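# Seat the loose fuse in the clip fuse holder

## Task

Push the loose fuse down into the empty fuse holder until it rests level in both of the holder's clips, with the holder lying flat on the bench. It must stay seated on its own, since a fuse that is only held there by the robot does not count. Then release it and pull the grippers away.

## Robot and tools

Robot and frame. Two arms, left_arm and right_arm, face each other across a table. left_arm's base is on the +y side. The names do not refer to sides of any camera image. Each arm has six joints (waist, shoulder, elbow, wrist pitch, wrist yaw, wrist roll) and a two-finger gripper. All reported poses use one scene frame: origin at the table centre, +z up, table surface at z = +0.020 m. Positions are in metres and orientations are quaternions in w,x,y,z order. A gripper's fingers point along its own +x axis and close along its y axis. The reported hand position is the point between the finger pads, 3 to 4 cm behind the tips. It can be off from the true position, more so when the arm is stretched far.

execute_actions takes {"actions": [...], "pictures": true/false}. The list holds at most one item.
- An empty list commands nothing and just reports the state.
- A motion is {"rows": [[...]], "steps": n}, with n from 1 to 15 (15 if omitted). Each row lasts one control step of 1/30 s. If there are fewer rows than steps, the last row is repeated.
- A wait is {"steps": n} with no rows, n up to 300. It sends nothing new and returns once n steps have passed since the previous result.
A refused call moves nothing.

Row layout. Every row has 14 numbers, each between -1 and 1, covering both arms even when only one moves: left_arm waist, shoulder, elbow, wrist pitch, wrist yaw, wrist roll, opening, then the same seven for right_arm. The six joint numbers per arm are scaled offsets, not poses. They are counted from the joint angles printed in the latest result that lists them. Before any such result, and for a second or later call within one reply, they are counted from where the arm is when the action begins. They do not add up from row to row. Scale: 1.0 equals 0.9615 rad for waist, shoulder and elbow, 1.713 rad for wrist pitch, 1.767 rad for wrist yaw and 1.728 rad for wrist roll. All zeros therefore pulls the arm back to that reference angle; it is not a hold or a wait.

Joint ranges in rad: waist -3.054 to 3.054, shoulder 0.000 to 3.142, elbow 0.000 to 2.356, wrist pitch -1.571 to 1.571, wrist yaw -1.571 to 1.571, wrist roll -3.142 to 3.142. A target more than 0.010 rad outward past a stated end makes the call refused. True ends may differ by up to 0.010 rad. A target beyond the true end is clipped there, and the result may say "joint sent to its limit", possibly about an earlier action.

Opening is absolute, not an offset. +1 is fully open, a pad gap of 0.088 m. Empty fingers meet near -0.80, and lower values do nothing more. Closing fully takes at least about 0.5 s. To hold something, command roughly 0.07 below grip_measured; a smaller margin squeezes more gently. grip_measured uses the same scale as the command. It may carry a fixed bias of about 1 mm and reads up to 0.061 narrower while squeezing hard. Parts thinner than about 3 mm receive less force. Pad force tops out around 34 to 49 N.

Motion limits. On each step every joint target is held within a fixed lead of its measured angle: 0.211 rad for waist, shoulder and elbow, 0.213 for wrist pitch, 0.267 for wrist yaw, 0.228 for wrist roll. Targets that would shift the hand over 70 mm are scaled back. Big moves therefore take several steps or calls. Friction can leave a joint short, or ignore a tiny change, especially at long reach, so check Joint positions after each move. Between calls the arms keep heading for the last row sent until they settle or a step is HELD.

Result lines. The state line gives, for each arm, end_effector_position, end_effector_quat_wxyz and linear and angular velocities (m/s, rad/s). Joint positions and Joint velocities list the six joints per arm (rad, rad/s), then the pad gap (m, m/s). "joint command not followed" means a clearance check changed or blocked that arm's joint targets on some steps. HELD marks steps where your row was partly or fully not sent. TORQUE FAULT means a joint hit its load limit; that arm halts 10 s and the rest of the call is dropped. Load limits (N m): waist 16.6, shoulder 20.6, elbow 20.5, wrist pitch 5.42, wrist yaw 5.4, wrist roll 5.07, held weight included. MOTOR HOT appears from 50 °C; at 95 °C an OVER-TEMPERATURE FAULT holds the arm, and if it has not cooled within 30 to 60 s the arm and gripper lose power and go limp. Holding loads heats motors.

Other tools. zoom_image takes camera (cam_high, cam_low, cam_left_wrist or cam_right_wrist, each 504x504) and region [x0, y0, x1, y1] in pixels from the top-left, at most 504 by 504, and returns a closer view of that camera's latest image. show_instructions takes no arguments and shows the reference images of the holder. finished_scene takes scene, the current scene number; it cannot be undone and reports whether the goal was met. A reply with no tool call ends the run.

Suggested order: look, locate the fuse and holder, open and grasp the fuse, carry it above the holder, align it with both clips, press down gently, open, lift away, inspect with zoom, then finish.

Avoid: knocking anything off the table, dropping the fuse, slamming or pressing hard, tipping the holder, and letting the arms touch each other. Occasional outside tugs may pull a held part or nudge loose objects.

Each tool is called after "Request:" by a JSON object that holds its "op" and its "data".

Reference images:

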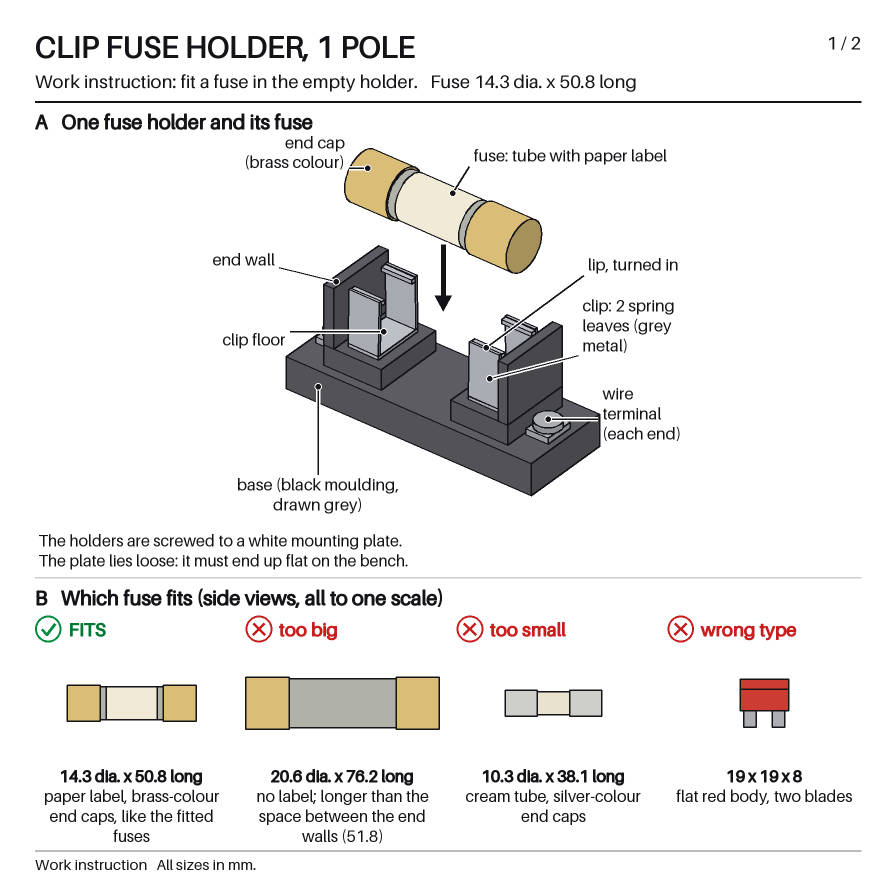

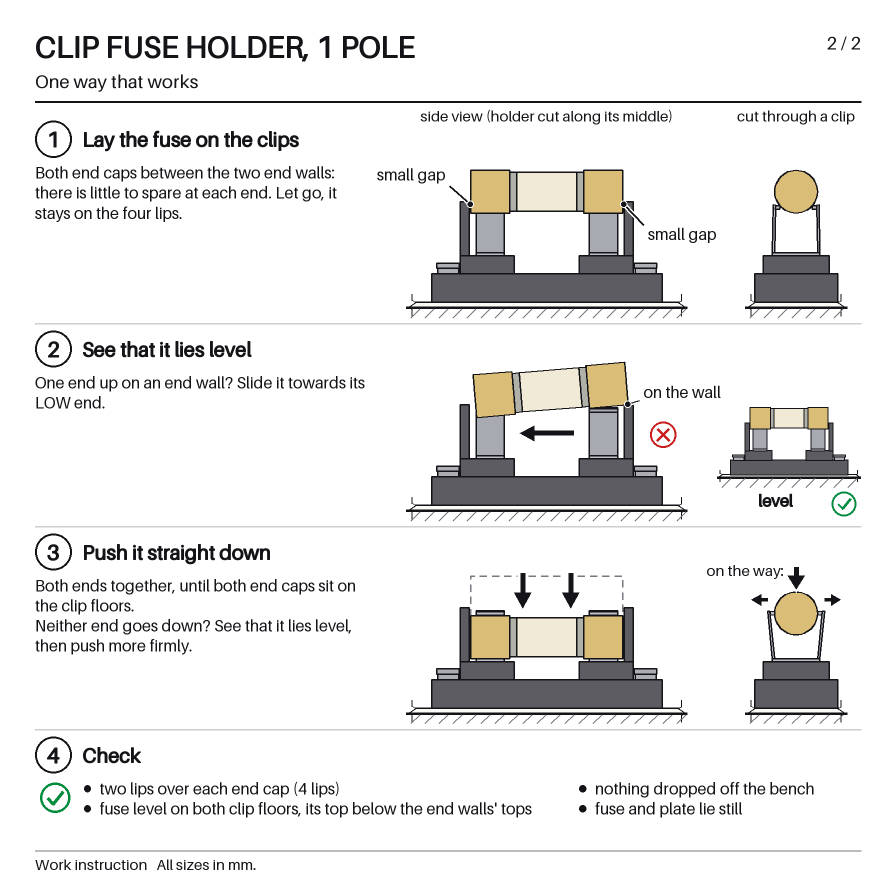

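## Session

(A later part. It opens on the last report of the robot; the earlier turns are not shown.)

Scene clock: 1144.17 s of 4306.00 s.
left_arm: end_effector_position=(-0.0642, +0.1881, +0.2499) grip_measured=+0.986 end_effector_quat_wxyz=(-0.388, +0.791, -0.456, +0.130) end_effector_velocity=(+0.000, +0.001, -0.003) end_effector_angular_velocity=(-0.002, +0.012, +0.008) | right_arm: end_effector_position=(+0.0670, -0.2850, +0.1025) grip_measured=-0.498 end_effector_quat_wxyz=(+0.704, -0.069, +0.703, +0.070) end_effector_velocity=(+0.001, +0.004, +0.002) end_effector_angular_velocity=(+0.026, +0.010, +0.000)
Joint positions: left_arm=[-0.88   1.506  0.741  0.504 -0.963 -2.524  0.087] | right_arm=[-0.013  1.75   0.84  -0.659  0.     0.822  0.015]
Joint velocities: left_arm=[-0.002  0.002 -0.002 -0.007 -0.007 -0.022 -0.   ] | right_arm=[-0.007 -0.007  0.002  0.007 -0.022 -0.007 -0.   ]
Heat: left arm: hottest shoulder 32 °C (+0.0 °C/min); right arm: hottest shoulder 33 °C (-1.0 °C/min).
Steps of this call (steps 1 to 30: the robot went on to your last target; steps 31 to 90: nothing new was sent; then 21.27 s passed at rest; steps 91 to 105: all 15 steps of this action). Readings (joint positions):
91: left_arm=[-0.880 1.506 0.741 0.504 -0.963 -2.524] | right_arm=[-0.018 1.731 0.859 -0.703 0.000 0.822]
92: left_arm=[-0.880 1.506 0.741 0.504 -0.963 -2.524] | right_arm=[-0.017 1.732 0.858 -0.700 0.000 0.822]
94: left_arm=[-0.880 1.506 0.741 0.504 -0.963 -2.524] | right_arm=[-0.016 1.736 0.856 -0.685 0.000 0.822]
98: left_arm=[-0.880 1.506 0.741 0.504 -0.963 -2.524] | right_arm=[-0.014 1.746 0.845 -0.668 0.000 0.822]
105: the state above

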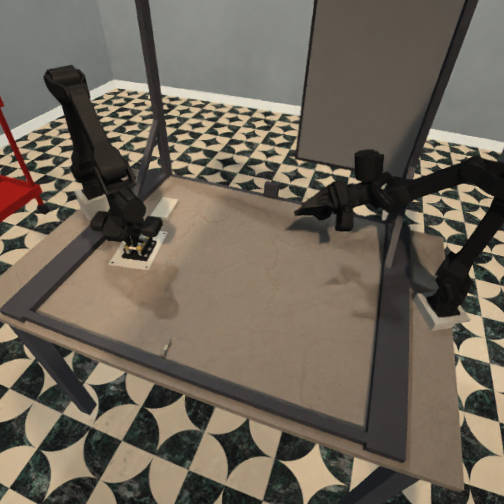

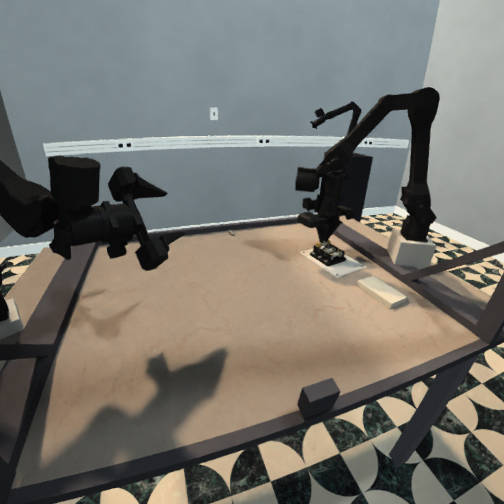

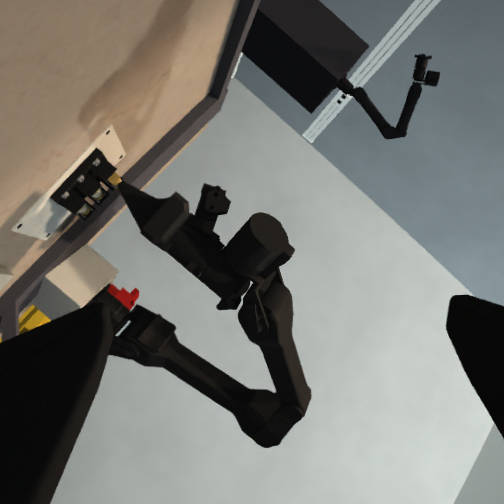

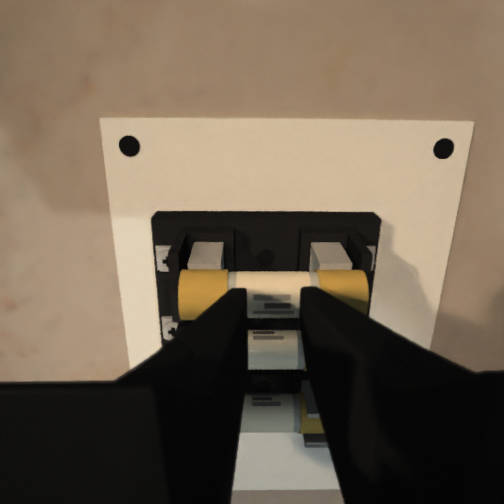

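Request:
{"op": "execute_actions", "data": {"actions": [{"rows": [[0,0,0,0,0,0,1,0,0.010,-0.008,0.003,0,0,-0.5],[0,0,0,0,0,0,1,0,0.018,-0.012,0.006,0,0,-0.5],[0,0,0,0,0,0,1,0,0.026,-0.016,0.009,0,0,-0.5],[0,0,0,0,0,0,1,0,0.034,-0.020,0.012,0,0,-0.5],[0,0,0,0,0,0,1,0,0.042,-0.025,0.015,0,0,-0.5],[0,0,0,0,0,0,1,0,0.050,-0.029,0.018,0,0,-0.5],[0,0,0,0,0,0,1,0,0.058,-0.033,0.021,0,0,-0.5],[0,0,0,0,0,0,1,0,0.066,-0.038,0.024,0,0,-0.5],[0,0,0,0,0,0,1,0,0.074,-0.042,0.027,0,0,-0.5],[0,0,0,0,0,0,1,0,0.081,-0.046,0.030,0,0,-0.5],[0,0,0,0,0,0,1,0,0.088,-0.050,0.032,0,0,-0.5],[0,0,0,0,0,0,1,0,0.094,-0.053,0.034,0,0,-0.5],[0,0,0,0,0,0,1,0,0.099,-0.056,0.036,0,0,-0.5],[0,0,0,0,0,0,1,0,0.103,-0.058,0.038,0,0,-0.5],[0,0,0,0,0,0,1,0,0.106,-0.060,0.039,0,0,-0.5]], "steps": 15}], "pictures": false}}

Request:
{"op": "execute_actions", "data": {"actions": [{"steps": 10}]}}

Scene clock: 1195.23 s of 4306.00 s.
left_arm: end_effector_position=(-0.0642, +0.1881, +0.2499) grip_measured=+0.986 end_effector_quat_wxyz=(-0.388, +0.791, -0.456, +0.130) end_effector_velocity=(+0.001, +0.003, -0.005) end_effector_angular_velocity=(+0.020, -0.006, +0.006) | right_arm: end_effector_position=(+0.0648, -0.2883, +0.0953) grip_measured=-0.498 end_effector_quat_wxyz=(+0.701, -0.073, +0.707, +0.065) end_effector_velocity=(-0.007, -0.008, -0.005) end_effector_angular_velocity=(-0.007, +0.030, -0.000)
Joint positions: left_arm=[-0.88   1.506  0.741  0.504 -0.963 -2.524  0.087] | right_arm=[-0.013  1.767  0.824 -0.641 -0.001  0.822  0.015]
Joint velocities: left_arm=[-0.002 -0.002 -0.007 -0.022 -0.007 -0.007 -0.   ] | right_arm=[-0.007 -0.002 -0.032  0.007 -0.022 -0.007 -0.   ]
Heat: left arm: hottest shoulder 32 °C (+0.0 °C/min); right arm: hottest shoulder 33 °C (+0.0 °C/min).
Steps of this call (steps 1 to 15: the robot went on to your last target; steps 16 to 90: nothing new was sent; then 47.57 s passed at rest; steps 91 to 105: all 15 steps of this action). Readings (joint positions):
91: left_arm=[-0.880 1.506 0.741 0.504 -0.963 -2.524] | right_arm=[-0.013 1.751 0.840 -0.658 0.000 0.822]
92: left_arm=[-0.880 1.506 0.741 0.504 -0.963 -2.524] | right_arm=[-0.013 1.752 0.839 -0.656 0.000 0.822]
94: left_arm=[-0.880 1.506 0.741 0.504 -0.963 -2.524] | right_arm=[-0.013 1.756 0.838 -0.655 0.000 0.822]
98: left_arm=[-0.880 1.506 0.741 0.504 -0.963 -2.524] | right_arm=[-0.013 1.762 0.833 -0.651 0.000 0.822]
105: the state above

Scene clock: 1195.57 s of 4306.00 s.
left_arm: end_effector_position=(-0.0642, +0.1881, +0.2499) grip_measured=+0.986 end_effector_quat_wxyz=(-0.388, +0.791, -0.456, +0.130) end_effector_velocity=(-0.002, +0.002, -0.001) end_effector_angular_velocity=(+0.002, +0.001, +0.001) | right_arm: end_effector_position=(+0.0646, -0.2885, +0.0948) grip_measured=-0.498 end_effector_quat_wxyz=(+0.701, -0.072, +0.707, +0.066) end_effector_velocity=(-0.001, -0.000, +0.001) end_effector_angular_velocity=(+0.002, +0.008, +0.005)
Joint positions: left_arm=[-0.88   1.506  0.741  0.504 -0.963 -2.524  0.087] | right_arm=[-0.013  1.767  0.822 -0.638 -0.001  0.822  0.015]
Joint velocities: left_arm=[-0.007 -0.002 -0.002 -0.007 -0.007 -0.007 -0.   ] | right_arm=[-0.002 -0.002  0.002 -0.007 -0.007 -0.007  0.   ]
Heat: left arm: hottest shoulder 32 °C (+0.0 °C/min); right arm: hottest shoulder 33 °C (+0.0 °C/min).
Steps of this call (steps 1 to 10: the robot went on to your last target). Readings (joint positions):
1: left_arm=[-0.880 1.506 0.741 0.504 -0.963 -2.524] | right_arm=[-0.013 1.767 0.824 -0.640 -0.001 0.822]
2: left_arm=[-0.880 1.506 0.741 0.504 -0.963 -2.524] | right_arm=[-0.013 1.767 0.823 -0.639 -0.001 0.822]
4: left_arm=[-0.880 1.506 0.741 0.504 -0.963 -2.524] | right_arm=[-0.013 1.767 0.822 -0.639 -0.001 0.822]
8: left_arm=[-0.880 1.506 0.741 0.504 -0.963 -2.524] | right_arm=[-0.013 1.767 0.822 -0.638 -0.001 0.822]
10: the state above

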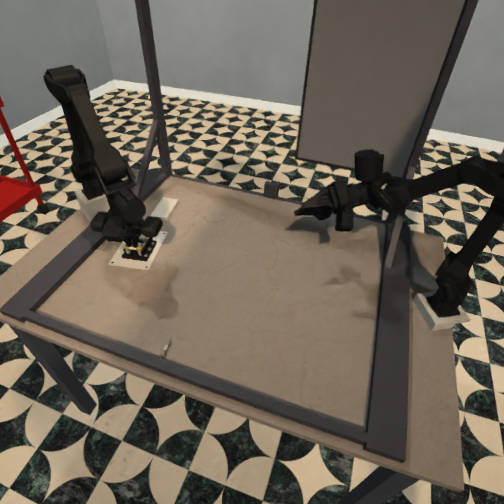

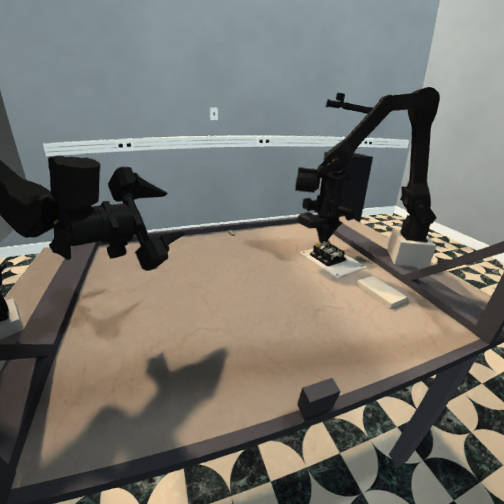

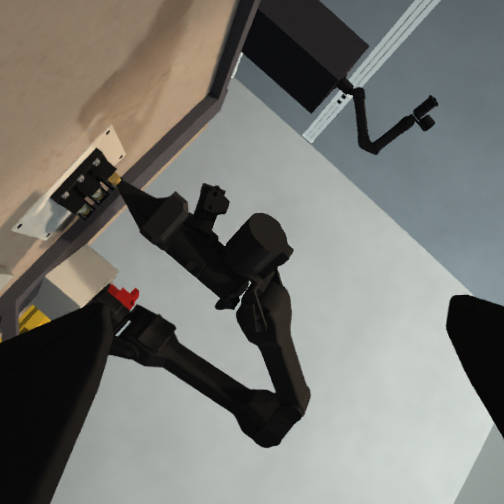

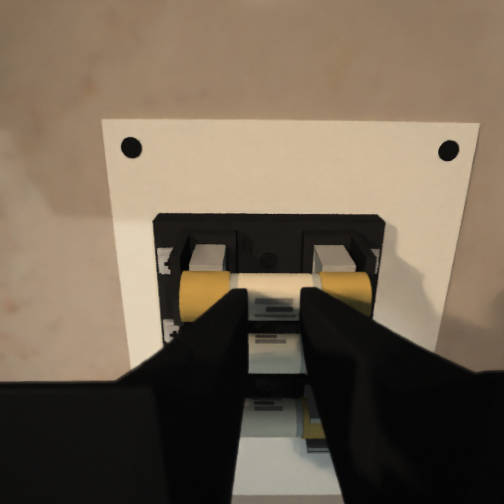

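Request:
{"op": "execute_actions", "data": {"actions": [{"rows": [[0,0,0,0,0,0,1,0,0.090,-0.044,0.027,0,0,-0.5],[0,0,0,0,0,0,1,0,0.094,-0.047,0.028,0,0,-0.5],[0,0,0,0,0,0,1,0,0.098,-0.050,0.029,0,0,-0.5],[0,0,0,0,0,0,1,0,0.102,-0.054,0.030,0,0,-0.5],[0,0,0,0,0,0,1,0,0.106,-0.057,0.030,0,0,-0.5],[0,0,0,0,0,0,1,0,0.110,-0.060,0.031,0,0,-0.5],[0,0,0,0,0,0,1,0,0.114,-0.063,0.032,0,0,-0.5],[0,0,0,0,0,0,1,0,0.118,-0.066,0.033,0,0,-0.5],[0,0,0,0,0,0,1,0,0.122,-0.070,0.034,0,0,-0.5],[0,0,0,0,0,0,1,0,0.126,-0.073,0.034,0,0,-0.5],[0,0,0,0,0,0,1,0,0.130,-0.076,0.035,0,0,-0.5],[0,0,0,0,0,0,1,0,0.134,-0.079,0.036,0,0,-0.5],[0,0,0,0,0,0,1,0,0.138,-0.082,0.037,0,0,-0.5],[0,0,0,0,0,0,1,0,0.142,-0.085,0.038,0,0,-0.5],[0,0,0,0,0,0,1,0,0.146,-0.088,0.039,0,0,-0.5]], "steps": 15}], "pictures": false}}

Request:
{"op": "execute_actions", "data": {"actions": [{"steps": 10}]}}

Scene clock: 1214.83 s of 4306.00 s.
left_arm: end_effector_position=(-0.0642, +0.1881, +0.2499) grip_measured=+0.986 end_effector_quat_wxyz=(-0.388, +0.791, -0.456, +0.130) end_effector_velocity=(+0.001, +0.003, -0.004) end_effector_angular_velocity=(+0.017, +0.004, +0.008) | right_arm: end_effector_position=(+0.0629, -0.2911, +0.0913) grip_measured=-0.498 end_effector_quat_wxyz=(+0.699, -0.075, +0.709, +0.064) end_effector_velocity=(-0.004, -0.005, -0.006) end_effector_angular_velocity=(-0.015, +0.018, +0.019)
Joint positions: left_arm=[-0.88   1.506  0.741  0.504 -0.963 -2.524  0.087] | right_arm=[-0.013  1.773  0.811 -0.629 -0.002  0.822  0.015]
Joint velocities: left_arm=[-0.002 -0.007 -0.002 -0.037 -0.007 -0.022 -0.   ] | right_arm=[-0.002  0.012 -0.017  0.007 -0.007 -0.022 -0.   ]
Heat: left arm: hottest shoulder 32 °C (+0.0 °C/min); right arm: hottest wrist pitch 39 °C (+6.0 °C/min).
Steps of this call (steps 1 to 15: the robot went on to your last target; steps 16 to 90: nothing new was sent; then 15.77 s passed at rest; steps 91 to 105: all 15 steps of this action). Readings (joint positions):
91: left_arm=[-0.880 1.506 0.741 0.504 -0.963 -2.524] | right_arm=[-0.013 1.767 0.821 -0.638 -0.001 0.822]
92: left_arm=[-0.880 1.506 0.741 0.504 -0.963 -2.524] | right_arm=[-0.013 1.768 0.821 -0.637 -0.001 0.822]
94: left_arm=[-0.880 1.506 0.741 0.504 -0.963 -2.524] | right_arm=[-0.013 1.768 0.819 -0.636 -0.001 0.822]
98: left_arm=[-0.880 1.506 0.741 0.504 -0.963 -2.524] | right_arm=[-0.013 1.770 0.816 -0.633 -0.001 0.822]
105: the state above

Scene clock: 1215.17 s of 4306.00 s.
left_arm: end_effector_position=(-0.0642, +0.1881, +0.2499) grip_measured=+0.986 end_effector_quat_wxyz=(-0.388, +0.791, -0.456, +0.130) end_effector_velocity=(+0.000, +0.003, -0.000) end_effector_angular_velocity=(+0.009, -0.014, +0.013) | right_arm: end_effector_position=(+0.0628, -0.2913, +0.0910) grip_measured=-0.498 end_effector_quat_wxyz=(+0.699, -0.075, +0.709, +0.064) end_effector_velocity=(-0.002, -0.002, +0.000) end_effector_angular_velocity=(-0.002, +0.010, +0.005)
Joint positions: left_arm=[-0.88   1.506  0.741  0.504 -0.963 -2.524  0.087] | right_arm=[-0.013  1.773  0.809 -0.627 -0.002  0.822  0.015]
Joint velocities: left_arm=[-0.007 -0.002 -0.002 -0.007 -0.022  0.007 -0.   ] | right_arm=[-0.002 -0.002 -0.002 -0.007 -0.007 -0.007 -0.   ]
Heat: left arm: hottest shoulder 32 °C (+0.0 °C/min); right arm: hottest wrist pitch 39 °C (+6.0 °C/min).
Steps of this call (steps 1 to 10: the robot went on to your last target). Readings (joint positions):
1: left_arm=[-0.880 1.506 0.741 0.504 -0.963 -2.524] | right_arm=[-0.013 1.773 0.810 -0.628 -0.002 0.822]
2: left_arm=[-0.880 1.506 0.741 0.504 -0.963 -2.524] | right_arm=[-0.013 1.773 0.810 -0.628 -0.002 0.822]
4: left_arm=[-0.880 1.506 0.741 0.504 -0.963 -2.524] | right_arm=[-0.013 1.773 0.809 -0.628 -0.002 0.822]
8: left_arm=[-0.880 1.506 0.741 0.504 -0.963 -2.524] | right_arm=[-0.013 1.773 0.809 -0.627 -0.002 0.822]
10: the state above

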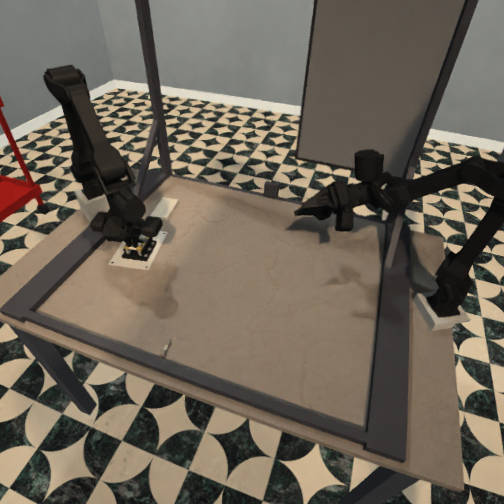

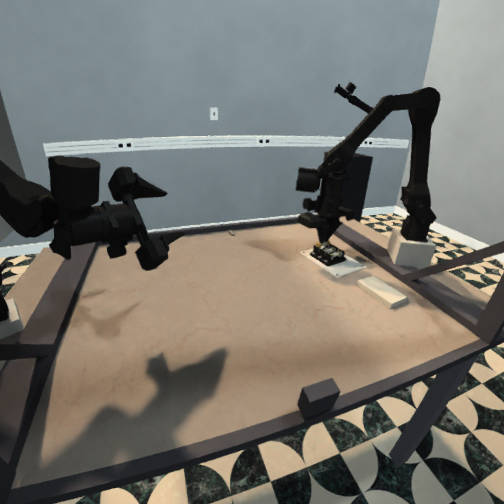

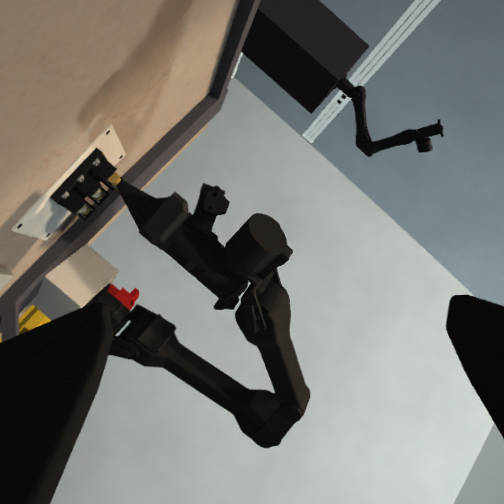

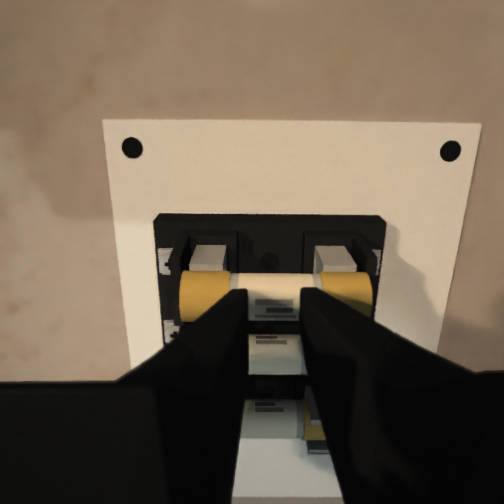

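Request:
{"op": "execute_actions", "data": {"actions": [{"rows": [[0,0,0,0,0,0,1,0,0.11,-0.060,0.027,0,0,-0.5],[0,0,0,0,0,0,1,0,0.08,-0.040,0.018,0,0,-0.5],[0,0,0,0,0,0,1,0,0.05,-0.020,0.008,0,0,-0.5],[0,0,0,0,0,0,1,0,0.03,-0.005,0.000,0,0,-0.5],[0,0,0,0,0,0,1,0,0.01,0.010,-0.008,0,0,-0.5],[0,0,0,0,0,0,1,0,-0.01,0.022,-0.014,0,0,-0.5],[0,0,0,0,0,0,1,0,-0.024,0.032,-0.019,0,0,-0.5],[0,0,0,0,0,0,1,0,-0.040,0.048,-0.035,0,0,-0.5],[0,0,0,0,0,0,1,0,-0.060,0.068,-0.058,0,0,-0.5],[0,0,0,0,0,0,1,0,-0.080,0.088,-0.082,0,0,-0.5],[0,0,0,0,0,0,1,0,-0.100,0.108,-0.106,0,0,-0.5],[0,0,0,0,0,0,1,0,-0.115,0.125,-0.126,0,0,-0.5]], "steps": 15}], "pictures": false}}

Request:
{"op": "execute_actions", "data": {"actions": [{"steps": 12}]}}

Scene clock: 1232.57 s of 4306.00 s.
left_arm: end_effector_position=(-0.0642, +0.1881, +0.2499) grip_measured=+0.986 end_effector_quat_wxyz=(-0.388, +0.791, -0.456, +0.130) end_effector_velocity=(+0.002, +0.003, -0.004) end_effector_angular_velocity=(+0.019, -0.009, +0.020) | right_arm: end_effector_position=(+0.0657, -0.2864, +0.1338) grip_measured=-0.498 end_effector_quat_wxyz=(+0.700, -0.073, +0.707, +0.066) end_effector_velocity=(+0.035, +0.055, +0.128) end_effector_angular_velocity=(+0.260, -0.151, -0.000)
Joint positions: left_arm=[-0.88   1.506  0.741  0.504 -0.963 -2.524  0.087] | right_arm=[-0.013  1.681  0.908 -0.812 -0.002  0.822  0.015]
Joint velocities: left_arm=[-0.002  0.002 -0.002 -0.022 -0.022 -0.007 -0.   ] | right_arm=[-0.007 -0.271  0.286 -0.256 -0.007 -0.007 -0.   ]
Heat: left arm: hottest shoulder 32 °C (+0.0 °C/min); right arm: hottest wrist pitch 51 °C (+18.2 °C/min). Fold the right arm in close to its base before you think long.
MOTOR HOT: a motor of the right arm reached 50 °C. Now the hottest motor of the right arm, joint 4 (wrist pitch), reports 51 °C. The temperature limit of the motors' drives, at which the controller stops that arm, is 95 °C. To cool a motor, set the load down, stop pushing, or move to a pose that needs little force.
Steps of this call (steps 1 to 15: the robot went on to your last target; steps 16 to 90: nothing new was sent; then 13.90 s passed at rest; steps 91 to 105: all 15 steps of this action). Readings (joint positions):
91: left_arm=[-0.880 1.506 0.741 0.504 -0.963 -2.524] | right_arm=[-0.013 1.773 0.809 -0.627 -0.002 0.822]
92: left_arm=[-0.880 1.506 0.741 0.504 -0.963 -2.524] | right_arm=[-0.013 1.770 0.811 -0.628 -0.002 0.822]
94: left_arm=[-0.880 1.506 0.741 0.504 -0.963 -2.524] | right_arm=[-0.013 1.760 0.817 -0.633 -0.002 0.822]
98: left_arm=[-0.880 1.506 0.741 0.504 -0.963 -2.524] | right_arm=[-0.013 1.751 0.832 -0.649 -0.002 0.822]
105: the state above

Scene clock: 1232.97 s of 4306.00 s.
left_arm: end_effector_position=(-0.0642, +0.1881, +0.2499) grip_measured=+0.986 end_effector_quat_wxyz=(-0.388, +0.791, -0.456, +0.130) end_effector_velocity=(+0.002, +0.001, +0.001) end_effector_angular_velocity=(-0.011, +0.015, +0.013) | right_arm: end_effector_position=(+0.0653, -0.2871, +0.1397) grip_measured=-0.498 end_effector_quat_wxyz=(+0.699, -0.074, +0.708, +0.064) end_effector_velocity=(-0.002, -0.002, +0.000) end_effector_angular_velocity=(-0.002, +0.010, -0.010)
Joint positions: left_arm=[-0.88   1.506  0.741  0.504 -0.963 -2.524  0.087] | right_arm=[-0.013  1.669  0.922 -0.842 -0.002  0.822  0.015]
Joint velocities: left_arm=[ 0.002 -0.002  0.002 -0.007 -0.007 -0.022 -0.   ] | right_arm=[-0.002 -0.002 -0.002 -0.007 -0.007  0.007 -0.   ]
Heat: left arm: hottest shoulder 32 °C (+0.0 °C/min); right arm: hottest wrist pitch 50 °C (+17.1 °C/min). Fold the right arm in close to its base before you think long.
MOTOR HOT: still on. Now the hottest motor of the right arm, joint 4 (wrist pitch), reports 50 °C; a drive's own limit is 95 °C.
Steps of this call (steps 1 to 12: the robot went on to your last target). Readings (joint positions):
1: left_arm=[-0.880 1.506 0.741 0.504 -0.963 -2.524] | right_arm=[-0.013 1.674 0.916 -0.820 -0.002 0.822]
2: left_arm=[-0.880 1.506 0.741 0.504 -0.963 -2.524] | right_arm=[-0.013 1.670 0.920 -0.826 -0.002 0.822]
4: left_arm=[-0.880 1.506 0.741 0.504 -0.963 -2.524] | right_arm=[-0.013 1.669 0.922 -0.835 -0.002 0.822]
8: left_arm=[-0.880 1.506 0.741 0.504 -0.963 -2.524] | right_arm=[-0.013 1.669 0.922 -0.840 -0.002 0.822]
12: the state above

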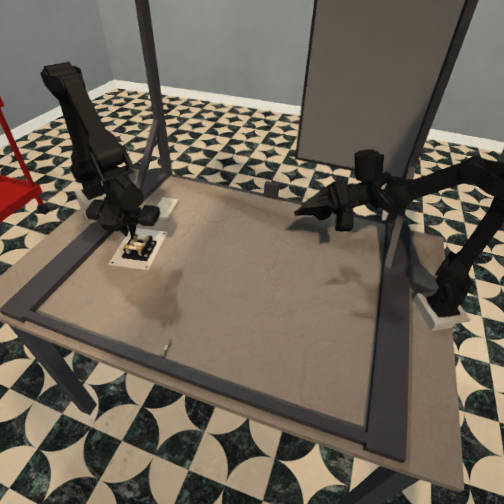

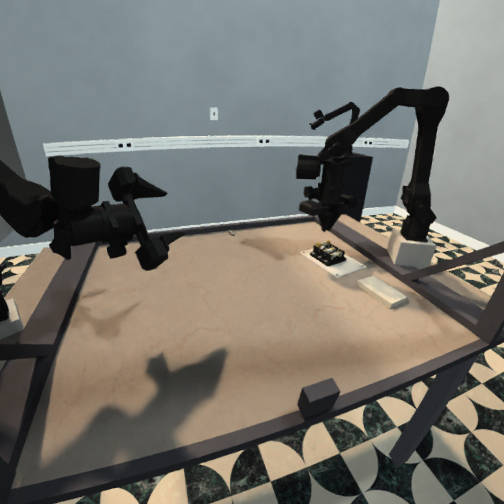

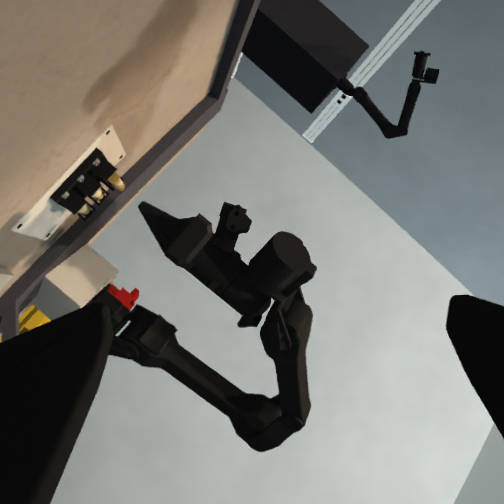

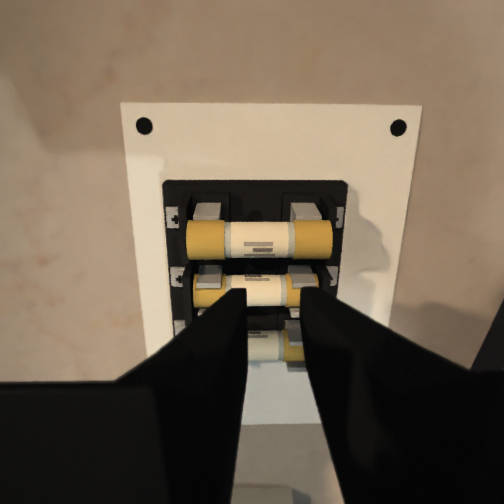

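Request:
{"op": "zoom_image", "data": {"camera": "cam_right_wrist", "region": [150, 170, 360, 320]}}

Request:
{"op": "zoom_image", "data": {"camera": "cam_high", "region": [100, 220, 180, 280]}}

Request:
{"op": "zoom_image", "data": {"camera": "cam_low", "region": [290, 230, 380, 290]}}

Region (150, 170, 360, 320) of cam_right_wrist's 504x504 image, scaled by 2.400, with more detail than that image has; it fills the top 360 rows of this view, and the rest is white.

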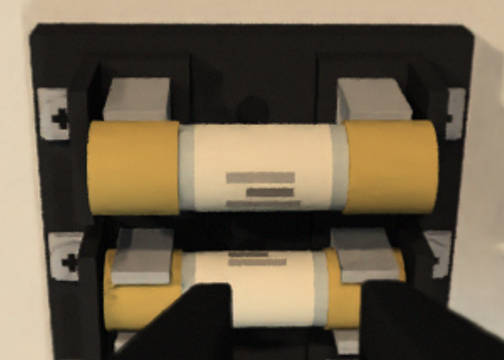

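Region (100, 220, 180, 280) of cam_high's 504x504 image, scaled by 6.300, with more detail than that image has; it fills the top 378 rows of this view, and the rest is white.

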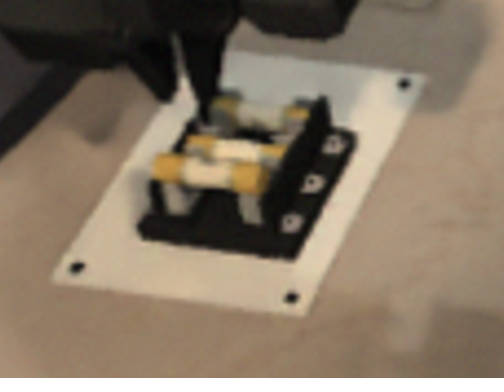

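Region (290, 230, 380, 290) of cam_low's 504x504 image, scaled by 5.600, with more detail than that image has.

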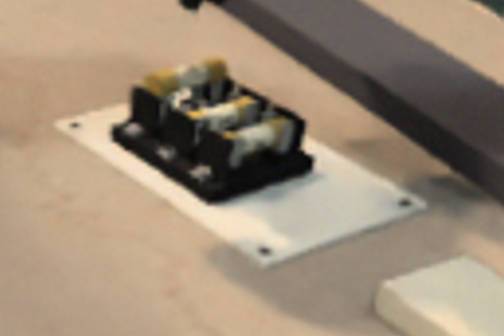

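Request:
{"op": "execute_actions", "data": {"actions": [{"rows": [[0,0,0,0,0,0,1,0,0.012,-0.012,0.016,0,0,-0.5],[0,0,0,0,0,0,1,0,0.024,-0.025,0.032,0,0,-0.5],[0,0,0,0,0,0,1,0,0.036,-0.037,0.047,0,0,-0.5],[0,0,0,0,0,0,1,0,0.047,-0.049,0.061,0,0,-0.5],[0,0,0,0,0,0,1,0,0.057,-0.059,0.073,0,0,-0.5],[0,0,0,0,0,0,1,0,0.065,-0.068,0.083,0,0,-0.5],[0,0,0,0,0,0,1,0,0.072,-0.075,0.091,0,0,-0.5],[0,0,0,0,0,0,1,0,0.077,-0.080,0.097,0,0,-0.5],[0,0,0,0,0,0,1,0,0.081,-0.084,0.101,0,0,-0.5],[0,0,0,0,0,0,1,0,0.084,-0.087,0.104,0,0,-0.5],[0,0,0,0,0,0,1,0,0.086,-0.089,0.106,0,0,-0.5],[0,0,0,0,0,0,1,0,0.088,-0.0915,0.108,0,0,-0.5]], "steps": 15}], "pictures": false}}

Request:
{"op": "execute_actions", "data": {"actions": [{"steps": 10}]}}

Scene clock: 1279.83 s of 4306.00 s.
left_arm: end_effector_position=(-0.0642, +0.1881, +0.2499) grip_measured=+0.986 end_effector_quat_wxyz=(-0.388, +0.791, -0.456, +0.130) end_effector_velocity=(-0.003, +0.001, -0.004) end_effector_angular_velocity=(+0.025, -0.013, -0.015) | right_arm: end_effector_position=(+0.0669, -0.2844, +0.1041) grip_measured=-0.498 end_effector_quat_wxyz=(+0.704, -0.068, +0.704, +0.070) end_effector_velocity=(-0.002, -0.002, -0.010) end_effector_angular_velocity=(+0.006, +0.005, +0.020)
Joint positions: left_arm=[-0.88   1.506  0.741  0.504 -0.963 -2.524  0.087] | right_arm=[-0.013  1.746  0.843 -0.664 -0.002  0.822  0.015]
Joint velocities: left_arm=[-0.007 -0.002 -0.002 -0.022  0.007  0.007  0.   ] | right_arm=[-0.002  0.017 -0.032  0.051 -0.007 -0.022 -0.   ]
Heat: left arm: hottest shoulder 33 °C (+1.0 °C/min); right arm: hottest shoulder 37 °C (-6.0 °C/min).
MOTOR HOT: cleared. Now the hottest motor of the right arm, joint 2 (shoulder), reports 37 °C.
Steps of this call (steps 1 to 30: the robot went on to your last target; steps 31 to 90: nothing new was sent; then 43.37 s passed at rest; steps 91 to 105: all 15 steps of this action). Readings (joint positions):
91: left_arm=[-0.880 1.506 0.741 0.504 -0.963 -2.524] | right_arm=[-0.013 1.669 0.922 -0.840 -0.002 0.822]
92: left_arm=[-0.880 1.506 0.741 0.504 -0.963 -2.524] | right_arm=[-0.013 1.671 0.919 -0.828 -0.002 0.822]
94: left_arm=[-0.880 1.506 0.741 0.504 -0.963 -2.524] | right_arm=[-0.013 1.682 0.909 -0.786 -0.002 0.822]
98: left_arm=[-0.880 1.506 0.741 0.504 -0.963 -2.524] | right_arm=[-0.013 1.720 0.871 -0.716 -0.002 0.822]
105: the state above

Scene clock: 1280.17 s of 4306.00 s.
left_arm: end_effector_position=(-0.0642, +0.1881, +0.2499) grip_measured=+0.986 end_effector_quat_wxyz=(-0.388, +0.791, -0.456, +0.130) end_effector_velocity=(+0.000, +0.001, -0.001) end_effector_angular_velocity=(+0.002, +0.001, +0.006) | right_arm: end_effector_position=(+0.0672, -0.2839, +0.1035) grip_measured=-0.498 end_effector_quat_wxyz=(+0.704, -0.067, +0.703, +0.071) end_effector_velocity=(-0.001, -0.000, -0.001) end_effector_angular_velocity=(+0.006, +0.005, -0.010)
Joint positions: left_arm=[-0.88   1.506  0.741  0.504 -0.963 -2.524  0.087] | right_arm=[-0.013  1.747  0.841 -0.659 -0.002  0.822  0.015]
Joint velocities: left_arm=[-0.002 -0.002 -0.002 -0.007 -0.007 -0.007 -0.   ] | right_arm=[-0.002 -0.002 -0.007  0.007 -0.007  0.007 -0.   ]
Heat: left arm: hottest shoulder 33 °C (+1.0 °C/min); right arm: hottest shoulder 37 °C (-6.0 °C/min).
Steps of this call (steps 1 to 10: the robot went on to your last target). Readings (joint positions):
1: left_arm=[-0.880 1.506 0.741 0.504 -0.963 -2.524] | right_arm=[-0.013 1.747 0.842 -0.662 -0.002 0.822]
2: left_arm=[-0.880 1.506 0.741 0.504 -0.963 -2.524] | right_arm=[-0.013 1.747 0.842 -0.661 -0.002 0.822]
4: left_arm=[-0.880 1.506 0.741 0.504 -0.963 -2.524] | right_arm=[-0.013 1.747 0.842 -0.660 -0.002 0.822]
8: left_arm=[-0.880 1.506 0.741 0.504 -0.963 -2.524] | right_arm=[-0.013 1.747 0.841 -0.659 -0.002 0.822]
10: the state above

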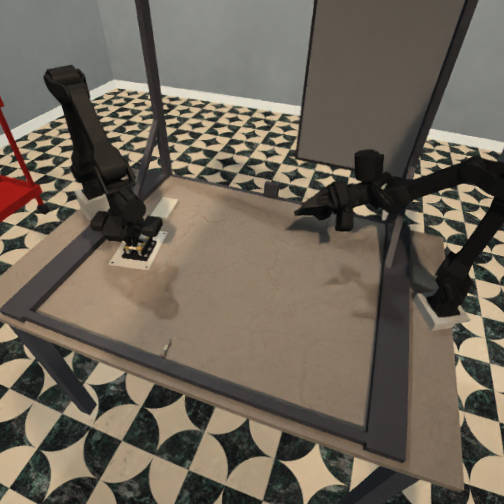

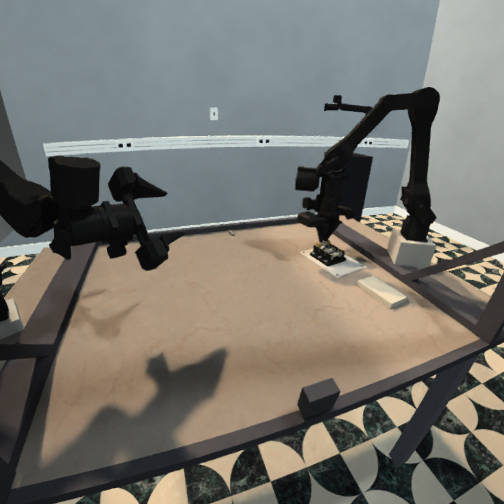

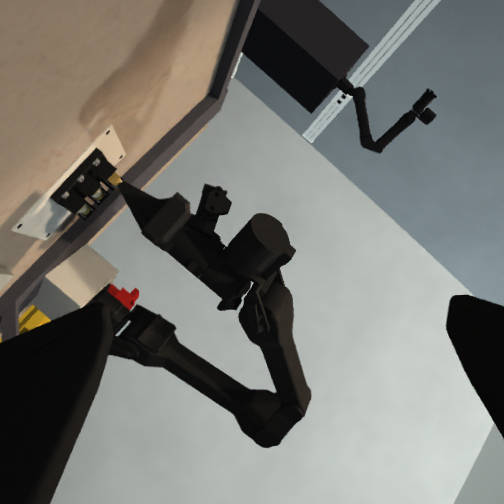

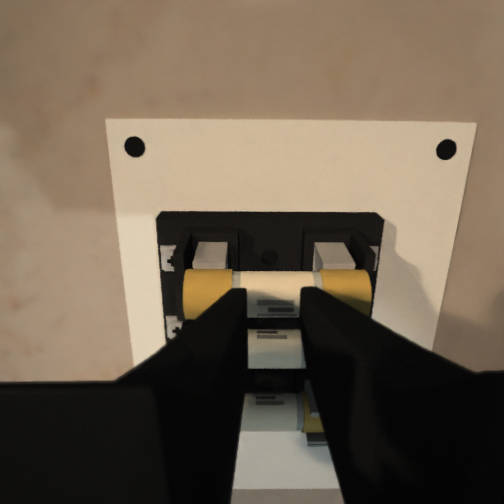

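Request:
{"op": "execute_actions", "data": {"actions": [{"rows": [[0,0,0,0,0,0,1,0,0.010,-0.010,-0.004,0,0,-0.5],[0,0,0,0,0,0,1,0,0.014,-0.013,-0.004,0,0,-0.5],[0,0,0,0,0,0,1,0,0.018,-0.016,-0.004,0,0,-0.5],[0,0,0,0,0,0,1,0,0.024,-0.020,-0.003,0,0,-0.5],[0,0,0,0,0,0,1,0,0.034,-0.026,0.000,0,0,-0.5],[0,0,0,0,0,0,1,0,0.048,-0.034,0.006,0,0,-0.5],[0,0,0,0,0,0,1,0,0.062,-0.043,0.012,0,0,-0.5],[0,0,0,0,0,0,1,0,0.077,-0.052,0.018,0,0,-0.5],[0,0,0,0,0,0,1,0,0.092,-0.061,0.023,0,0,-0.5],[0,0,0,0,0,0,1,0,0.107,-0.070,0.029,0,0,-0.5],[0,0,0,0,0,0,1,0,0.121,-0.079,0.034,0,0,-0.5],[0,0,0,0,0,0,1,0,0.134,-0.088,0.039,0,0,-0.5],[0,0,0,0,0,0,1,0,0.146,-0.096,0.043,0,0,-0.5],[0,0,0,0,0,0,1,0,0.157,-0.103,0.046,0,0,-0.5],[0,0,0,0,0,0,1,0,0.166,-0.108,0.049,0,0,-0.5]], "steps": 15}], "pictures": false}}

Request:
{"op": "execute_actions", "data": {"actions": [{"rows": [[0,0,0,0,0,0,1,0,0.142,-0.080,0.034,0,0,-0.5],[0,0,0,0,0,0,1,0,0.146,-0.083,0.035,0,0,-0.5],[0,0,0,0,0,0,1,0,0.150,-0.085,0.036,0,0,-0.5],[0,0,0,0,0,0,1,0,0.154,-0.088,0.037,0,0,-0.5],[0,0,0,0,0,0,1,0,0.158,-0.090,0.038,0,0,-0.5],[0,0,0,0,0,0,1,0,0.162,-0.093,0.039,0,0,-0.5],[0,0,0,0,0,0,1,0,0.166,-0.095,0.040,0,0,-0.5],[0,0,0,0,0,0,1,0,0.170,-0.098,0.041,0,0,-0.5],[0,0,0,0,0,0,1,0,0.174,-0.100,0.042,0,0,-0.5],[0,0,0,0,0,0,1,0,0.177,-0.102,0.043,0,0,-0.5],[0,0,0,0,0,0,1,0,0.180,-0.104,0.044,0,0,-0.5],[0,0,0,0,0,0,1,0,0.183,-0.106,0.045,0,0,-0.5],[0,0,0,0,0,0,1,0,0.186,-0.108,0.046,0,0,-0.5],[0,0,0,0,0,0,1,0,0.188,-0.110,0.047,0,0,-0.5],[0,0,0,0,0,0,1,0,0.190,-0.111,0.047,0,0,-0.5]], "steps": 15}], "pictures": false}}

Request:
{"op": "execute_actions", "data": {"actions": [{"steps": 8}]}}

Request:
{"op": "execute_actions", "data": {"actions": [{"rows": [[0,0,0,0,0,0,1,0,0.15,-0.083,0.034,0,0,-0.5],[0,0,0,0,0,0,1,0,0.12,-0.066,0.027,0,0,-0.5],[0,0,0,0,0,0,1,0,0.09,-0.050,0.020,0,0,-0.5],[0,0,0,0,0,0,1,0,0.06,-0.033,0.013,0,0,-0.5],[0,0,0,0,0,0,1,0,0.03,-0.010,0.003,0,0,-0.5],[0,0,0,0,0,0,1,0,0.01,0.005,-0.006,0,0,-0.5],[0,0,0,0,0,0,1,0,-0.005,0.018,-0.014,0,0,-0.5]], "steps": 12}], "pictures": false}}

Scene clock: 1323.80 s of 4306.00 s.
left_arm: end_effector_position=(-0.0642, +0.1881, +0.2499) grip_measured=+0.986 end_effector_quat_wxyz=(-0.388, +0.791, -0.456, +0.130) end_effector_velocity=(-0.000, +0.000, +0.003) end_effector_angular_velocity=(-0.024, +0.021, +0.008) | right_arm: end_effector_position=(+0.0625, -0.2913, +0.0919) grip_measured=-0.498 end_effector_quat_wxyz=(+0.697, -0.076, +0.710, +0.062) end_effector_velocity=(-0.015, -0.026, -0.029) end_effector_angular_velocity=(-0.081, +0.041, +0.010)
Joint positions: left_arm=[-0.88   1.506  0.741  0.504 -0.963 -2.524  0.087] | right_arm=[-0.013  1.774  0.815 -0.638 -0.003  0.822  0.015]
Joint velocities: left_arm=[-0.002 -0.002  0.002  0.007 -0.007 -0.022 -0.   ] | right_arm=[ 0.002  0.051 -0.09   0.051  0.007 -0.007  0.   ]
Heat: left arm: hottest shoulder 33 °C (+0.0 °C/min); right arm: hottest shoulder 35 °C (-4.0 °C/min).
Steps of this call (steps 1 to 15: the robot went on to your last target; steps 16 to 90: nothing new was sent; then 40.13 s passed at rest; steps 91 to 105: all 15 steps of this action). Readings (joint positions):
91: left_arm=[-0.880 1.506 0.741 0.504 -0.963 -2.524] | right_arm=[-0.013 1.748 0.841 -0.659 -0.002 0.822]
92: left_arm=[-0.880 1.506 0.741 0.504 -0.963 -2.524] | right_arm=[-0.013 1.749 0.841 -0.659 -0.002 0.822]
94: left_arm=[-0.880 1.506 0.741 0.504 -0.963 -2.524] | right_arm=[-0.013 1.753 0.838 -0.659 -0.002 0.822]
98: left_arm=[-0.880 1.506 0.741 0.504 -0.963 -2.524] | right_arm=[-0.013 1.763 0.833 -0.656 -0.002 0.822]
105: the state above

Scene clock: 1324.30 s of 4306.00 s.
left_arm: end_effector_position=(-0.0642, +0.1881, +0.2499) grip_measured=+0.986 end_effector_quat_wxyz=(-0.388, +0.791, -0.456, +0.130) end_effector_velocity=(-0.002, +0.000, -0.001) end_effector_angular_velocity=(+0.012, -0.007, -0.011) | right_arm: end_effector_position=(+0.0575, -0.2928, +0.0837) grip_measured=-0.498 end_effector_quat_wxyz=(+0.689, -0.075, +0.718, +0.064) end_effector_velocity=(-0.140, +0.041, -0.174) end_effector_angular_velocity=(+0.341, +0.727, +0.058)
Joint positions: left_arm=[-0.88   1.506  0.741  0.504 -0.963 -2.524  0.087] | right_arm=[-0.011  1.794  0.795 -0.609 -0.022  0.822  0.015]
Joint velocities: left_arm=[-0.002 -0.002 -0.002 -0.007  0.007  0.007  0.   ] | right_arm=[ 0.081  0.476 -0.339  0.725 -0.799 -0.007 -0.   ]
Heat: left arm: hottest shoulder 33 °C (+0.0 °C/min); right arm: hottest shoulder 35 °C (-3.0 °C/min).
Steps of this call (steps 1 to 15: all 15 steps of this action). Readings (joint positions):
1: left_arm=[-0.880 1.506 0.741 0.504 -0.963 -2.524] | right_arm=[-0.013 1.775 0.813 -0.636 -0.003 0.822]
2: left_arm=[-0.880 1.506 0.741 0.504 -0.963 -2.524] | right_arm=[-0.013 1.775 0.812 -0.636 -0.003 0.822]
4: left_arm=[-0.880 1.506 0.741 0.504 -0.963 -2.524] | right_arm=[-0.013 1.777 0.811 -0.634 -0.004 0.822]
8: left_arm=[-0.880 1.506 0.741 0.504 -0.963 -2.524] | right_arm=[-0.013 1.780 0.808 -0.632 -0.004 0.822]
15: the state above

Scene clock: 1324.57 s of 4306.00 s.
left_arm: end_effector_position=(-0.0642, +0.1881, +0.2499) grip_measured=+0.986 end_effector_quat_wxyz=(-0.388, +0.791, -0.456, +0.130) end_effector_velocity=(+0.002, +0.002, +0.001) end_effector_angular_velocity=(-0.004, -0.000, +0.020) | right_arm: end_effector_position=(+0.0529, -0.2945, +0.0671) grip_measured=-0.502 end_effector_quat_wxyz=(+0.682, -0.083, +0.724, +0.061) end_effector_velocity=(+0.000, +0.001, +0.000) end_effector_angular_velocity=(+0.010, +0.003, +0.004)
Joint positions: left_arm=[-0.88   1.506  0.741  0.504 -0.963 -2.524  0.087] | right_arm=[-0.003  1.851  0.779 -0.559 -0.03   0.823  0.014]
Joint velocities: left_arm=[-0.002 -0.002  0.002 -0.007 -0.022 -0.007 -0.   ] | right_arm=[-0.002 -0.002 -0.002  0.007 -0.007 -0.007 -0.   ]
Heat: left arm: hottest shoulder 33 °C (+0.0 °C/min); right arm: hottest shoulder 35 °C (-3.0 °C/min).
Steps of this call (steps 1 to 8: the robot went on to your last target). Readings (joint positions):
1: left_arm=[-0.880 1.506 0.741 0.504 -0.963 -2.524] | right_arm=[-0.006 1.823 0.780 -0.568 -0.036 0.822]
2: left_arm=[-0.880 1.506 0.741 0.504 -0.963 -2.524] | right_arm=[-0.004 1.851 0.779 -0.565 -0.031 0.823]
4: left_arm=[-0.880 1.506 0.741 0.504 -0.963 -2.524] | right_arm=[-0.003 1.851 0.779 -0.560 -0.030 0.823]
8: the state above

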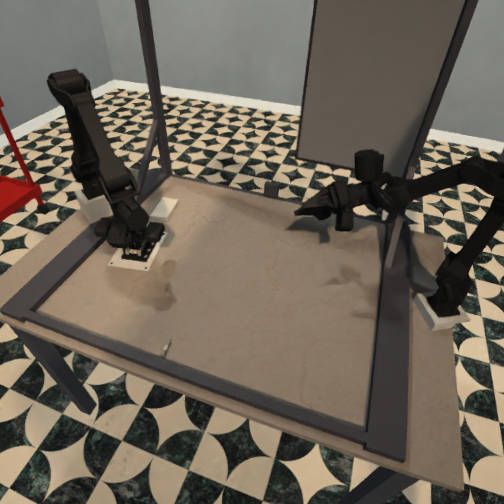

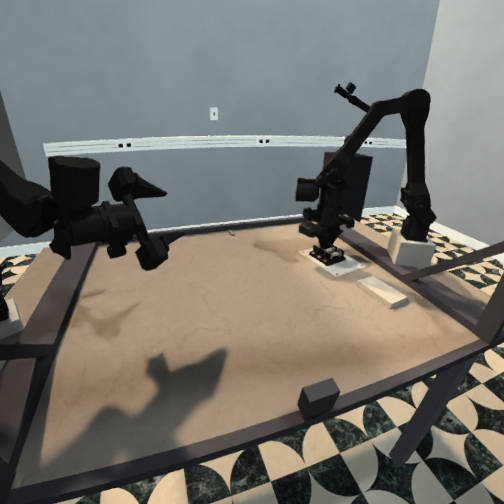

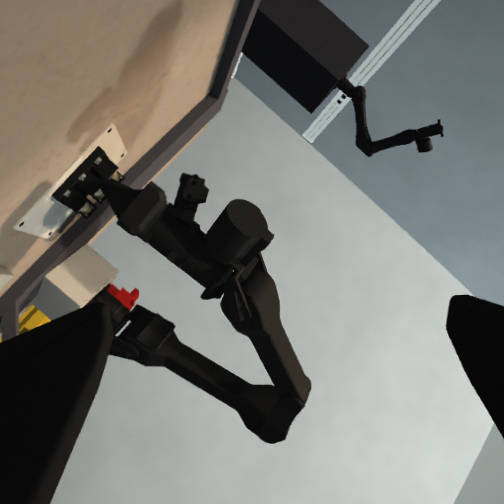

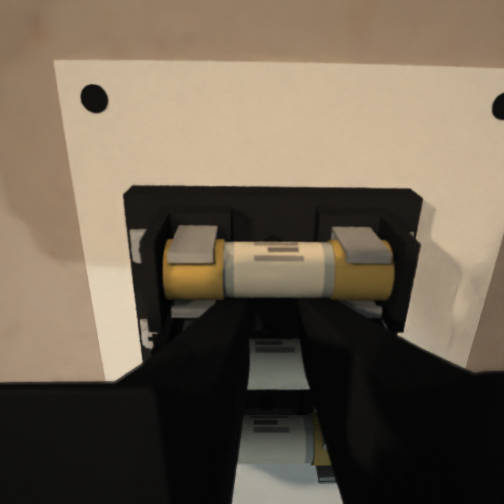

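Scene clock: 1324.97 s of 4306.00 s.
left_arm: end_effector_position=(-0.0642, +0.1881, +0.2499) grip_measured=+0.986 end_effector_quat_wxyz=(-0.388, +0.791, -0.456, +0.130) end_effector_velocity=(+0.002, +0.003, -0.004) end_effector_angular_velocity=(+0.010, -0.006, +0.020) | right_arm: end_effector_position=(+0.0564, -0.2880, +0.0741) grip_measured=-0.503 end_effector_quat_wxyz=(+0.686, -0.076, +0.720, +0.068) end_effector_velocity=(-0.003, +0.002, +0.005) end_effector_angular_velocity=(+0.001, +0.025, +0.009)
Joint positions: left_arm=[-0.88   1.506  0.741  0.504 -0.963 -2.524  0.087] | right_arm=[-0.003  1.836  0.799 -0.572 -0.031  0.823  0.014]
Joint velocities: left_arm=[-0.002  0.002 -0.007 -0.007 -0.022 -0.007 -0.   ] | right_arm=[ 0.002 -0.007  0.017 -0.037 -0.022 -0.007 -0.   ]
Heat: left arm: hottest shoulder 33 °C (+0.0 °C/min); right arm: hottest shoulder 35 °C (-3.0 °C/min).
Steps of this call (steps 1 to 12: all 12 steps of this action). Readings (joint positions):
1: left_arm=[-0.880 1.506 0.741 0.504 -0.963 -2.524] | right_arm=[-0.003 1.855 0.779 -0.559 -0.030 0.823]
2: left_arm=[-0.880 1.506 0.741 0.504 -0.963 -2.524] | right_arm=[-0.003 1.857 0.779 -0.558 -0.030 0.823]
4: left_arm=[-0.880 1.506 0.741 0.504 -0.963 -2.524] | right_arm=[-0.003 1.848 0.782 -0.557 -0.031 0.823]
8: left_arm=[-0.880 1.506 0.741 0.504 -0.963 -2.524] | right_arm=[-0.003 1.836 0.794 -0.567 -0.031 0.823]
12: the state above


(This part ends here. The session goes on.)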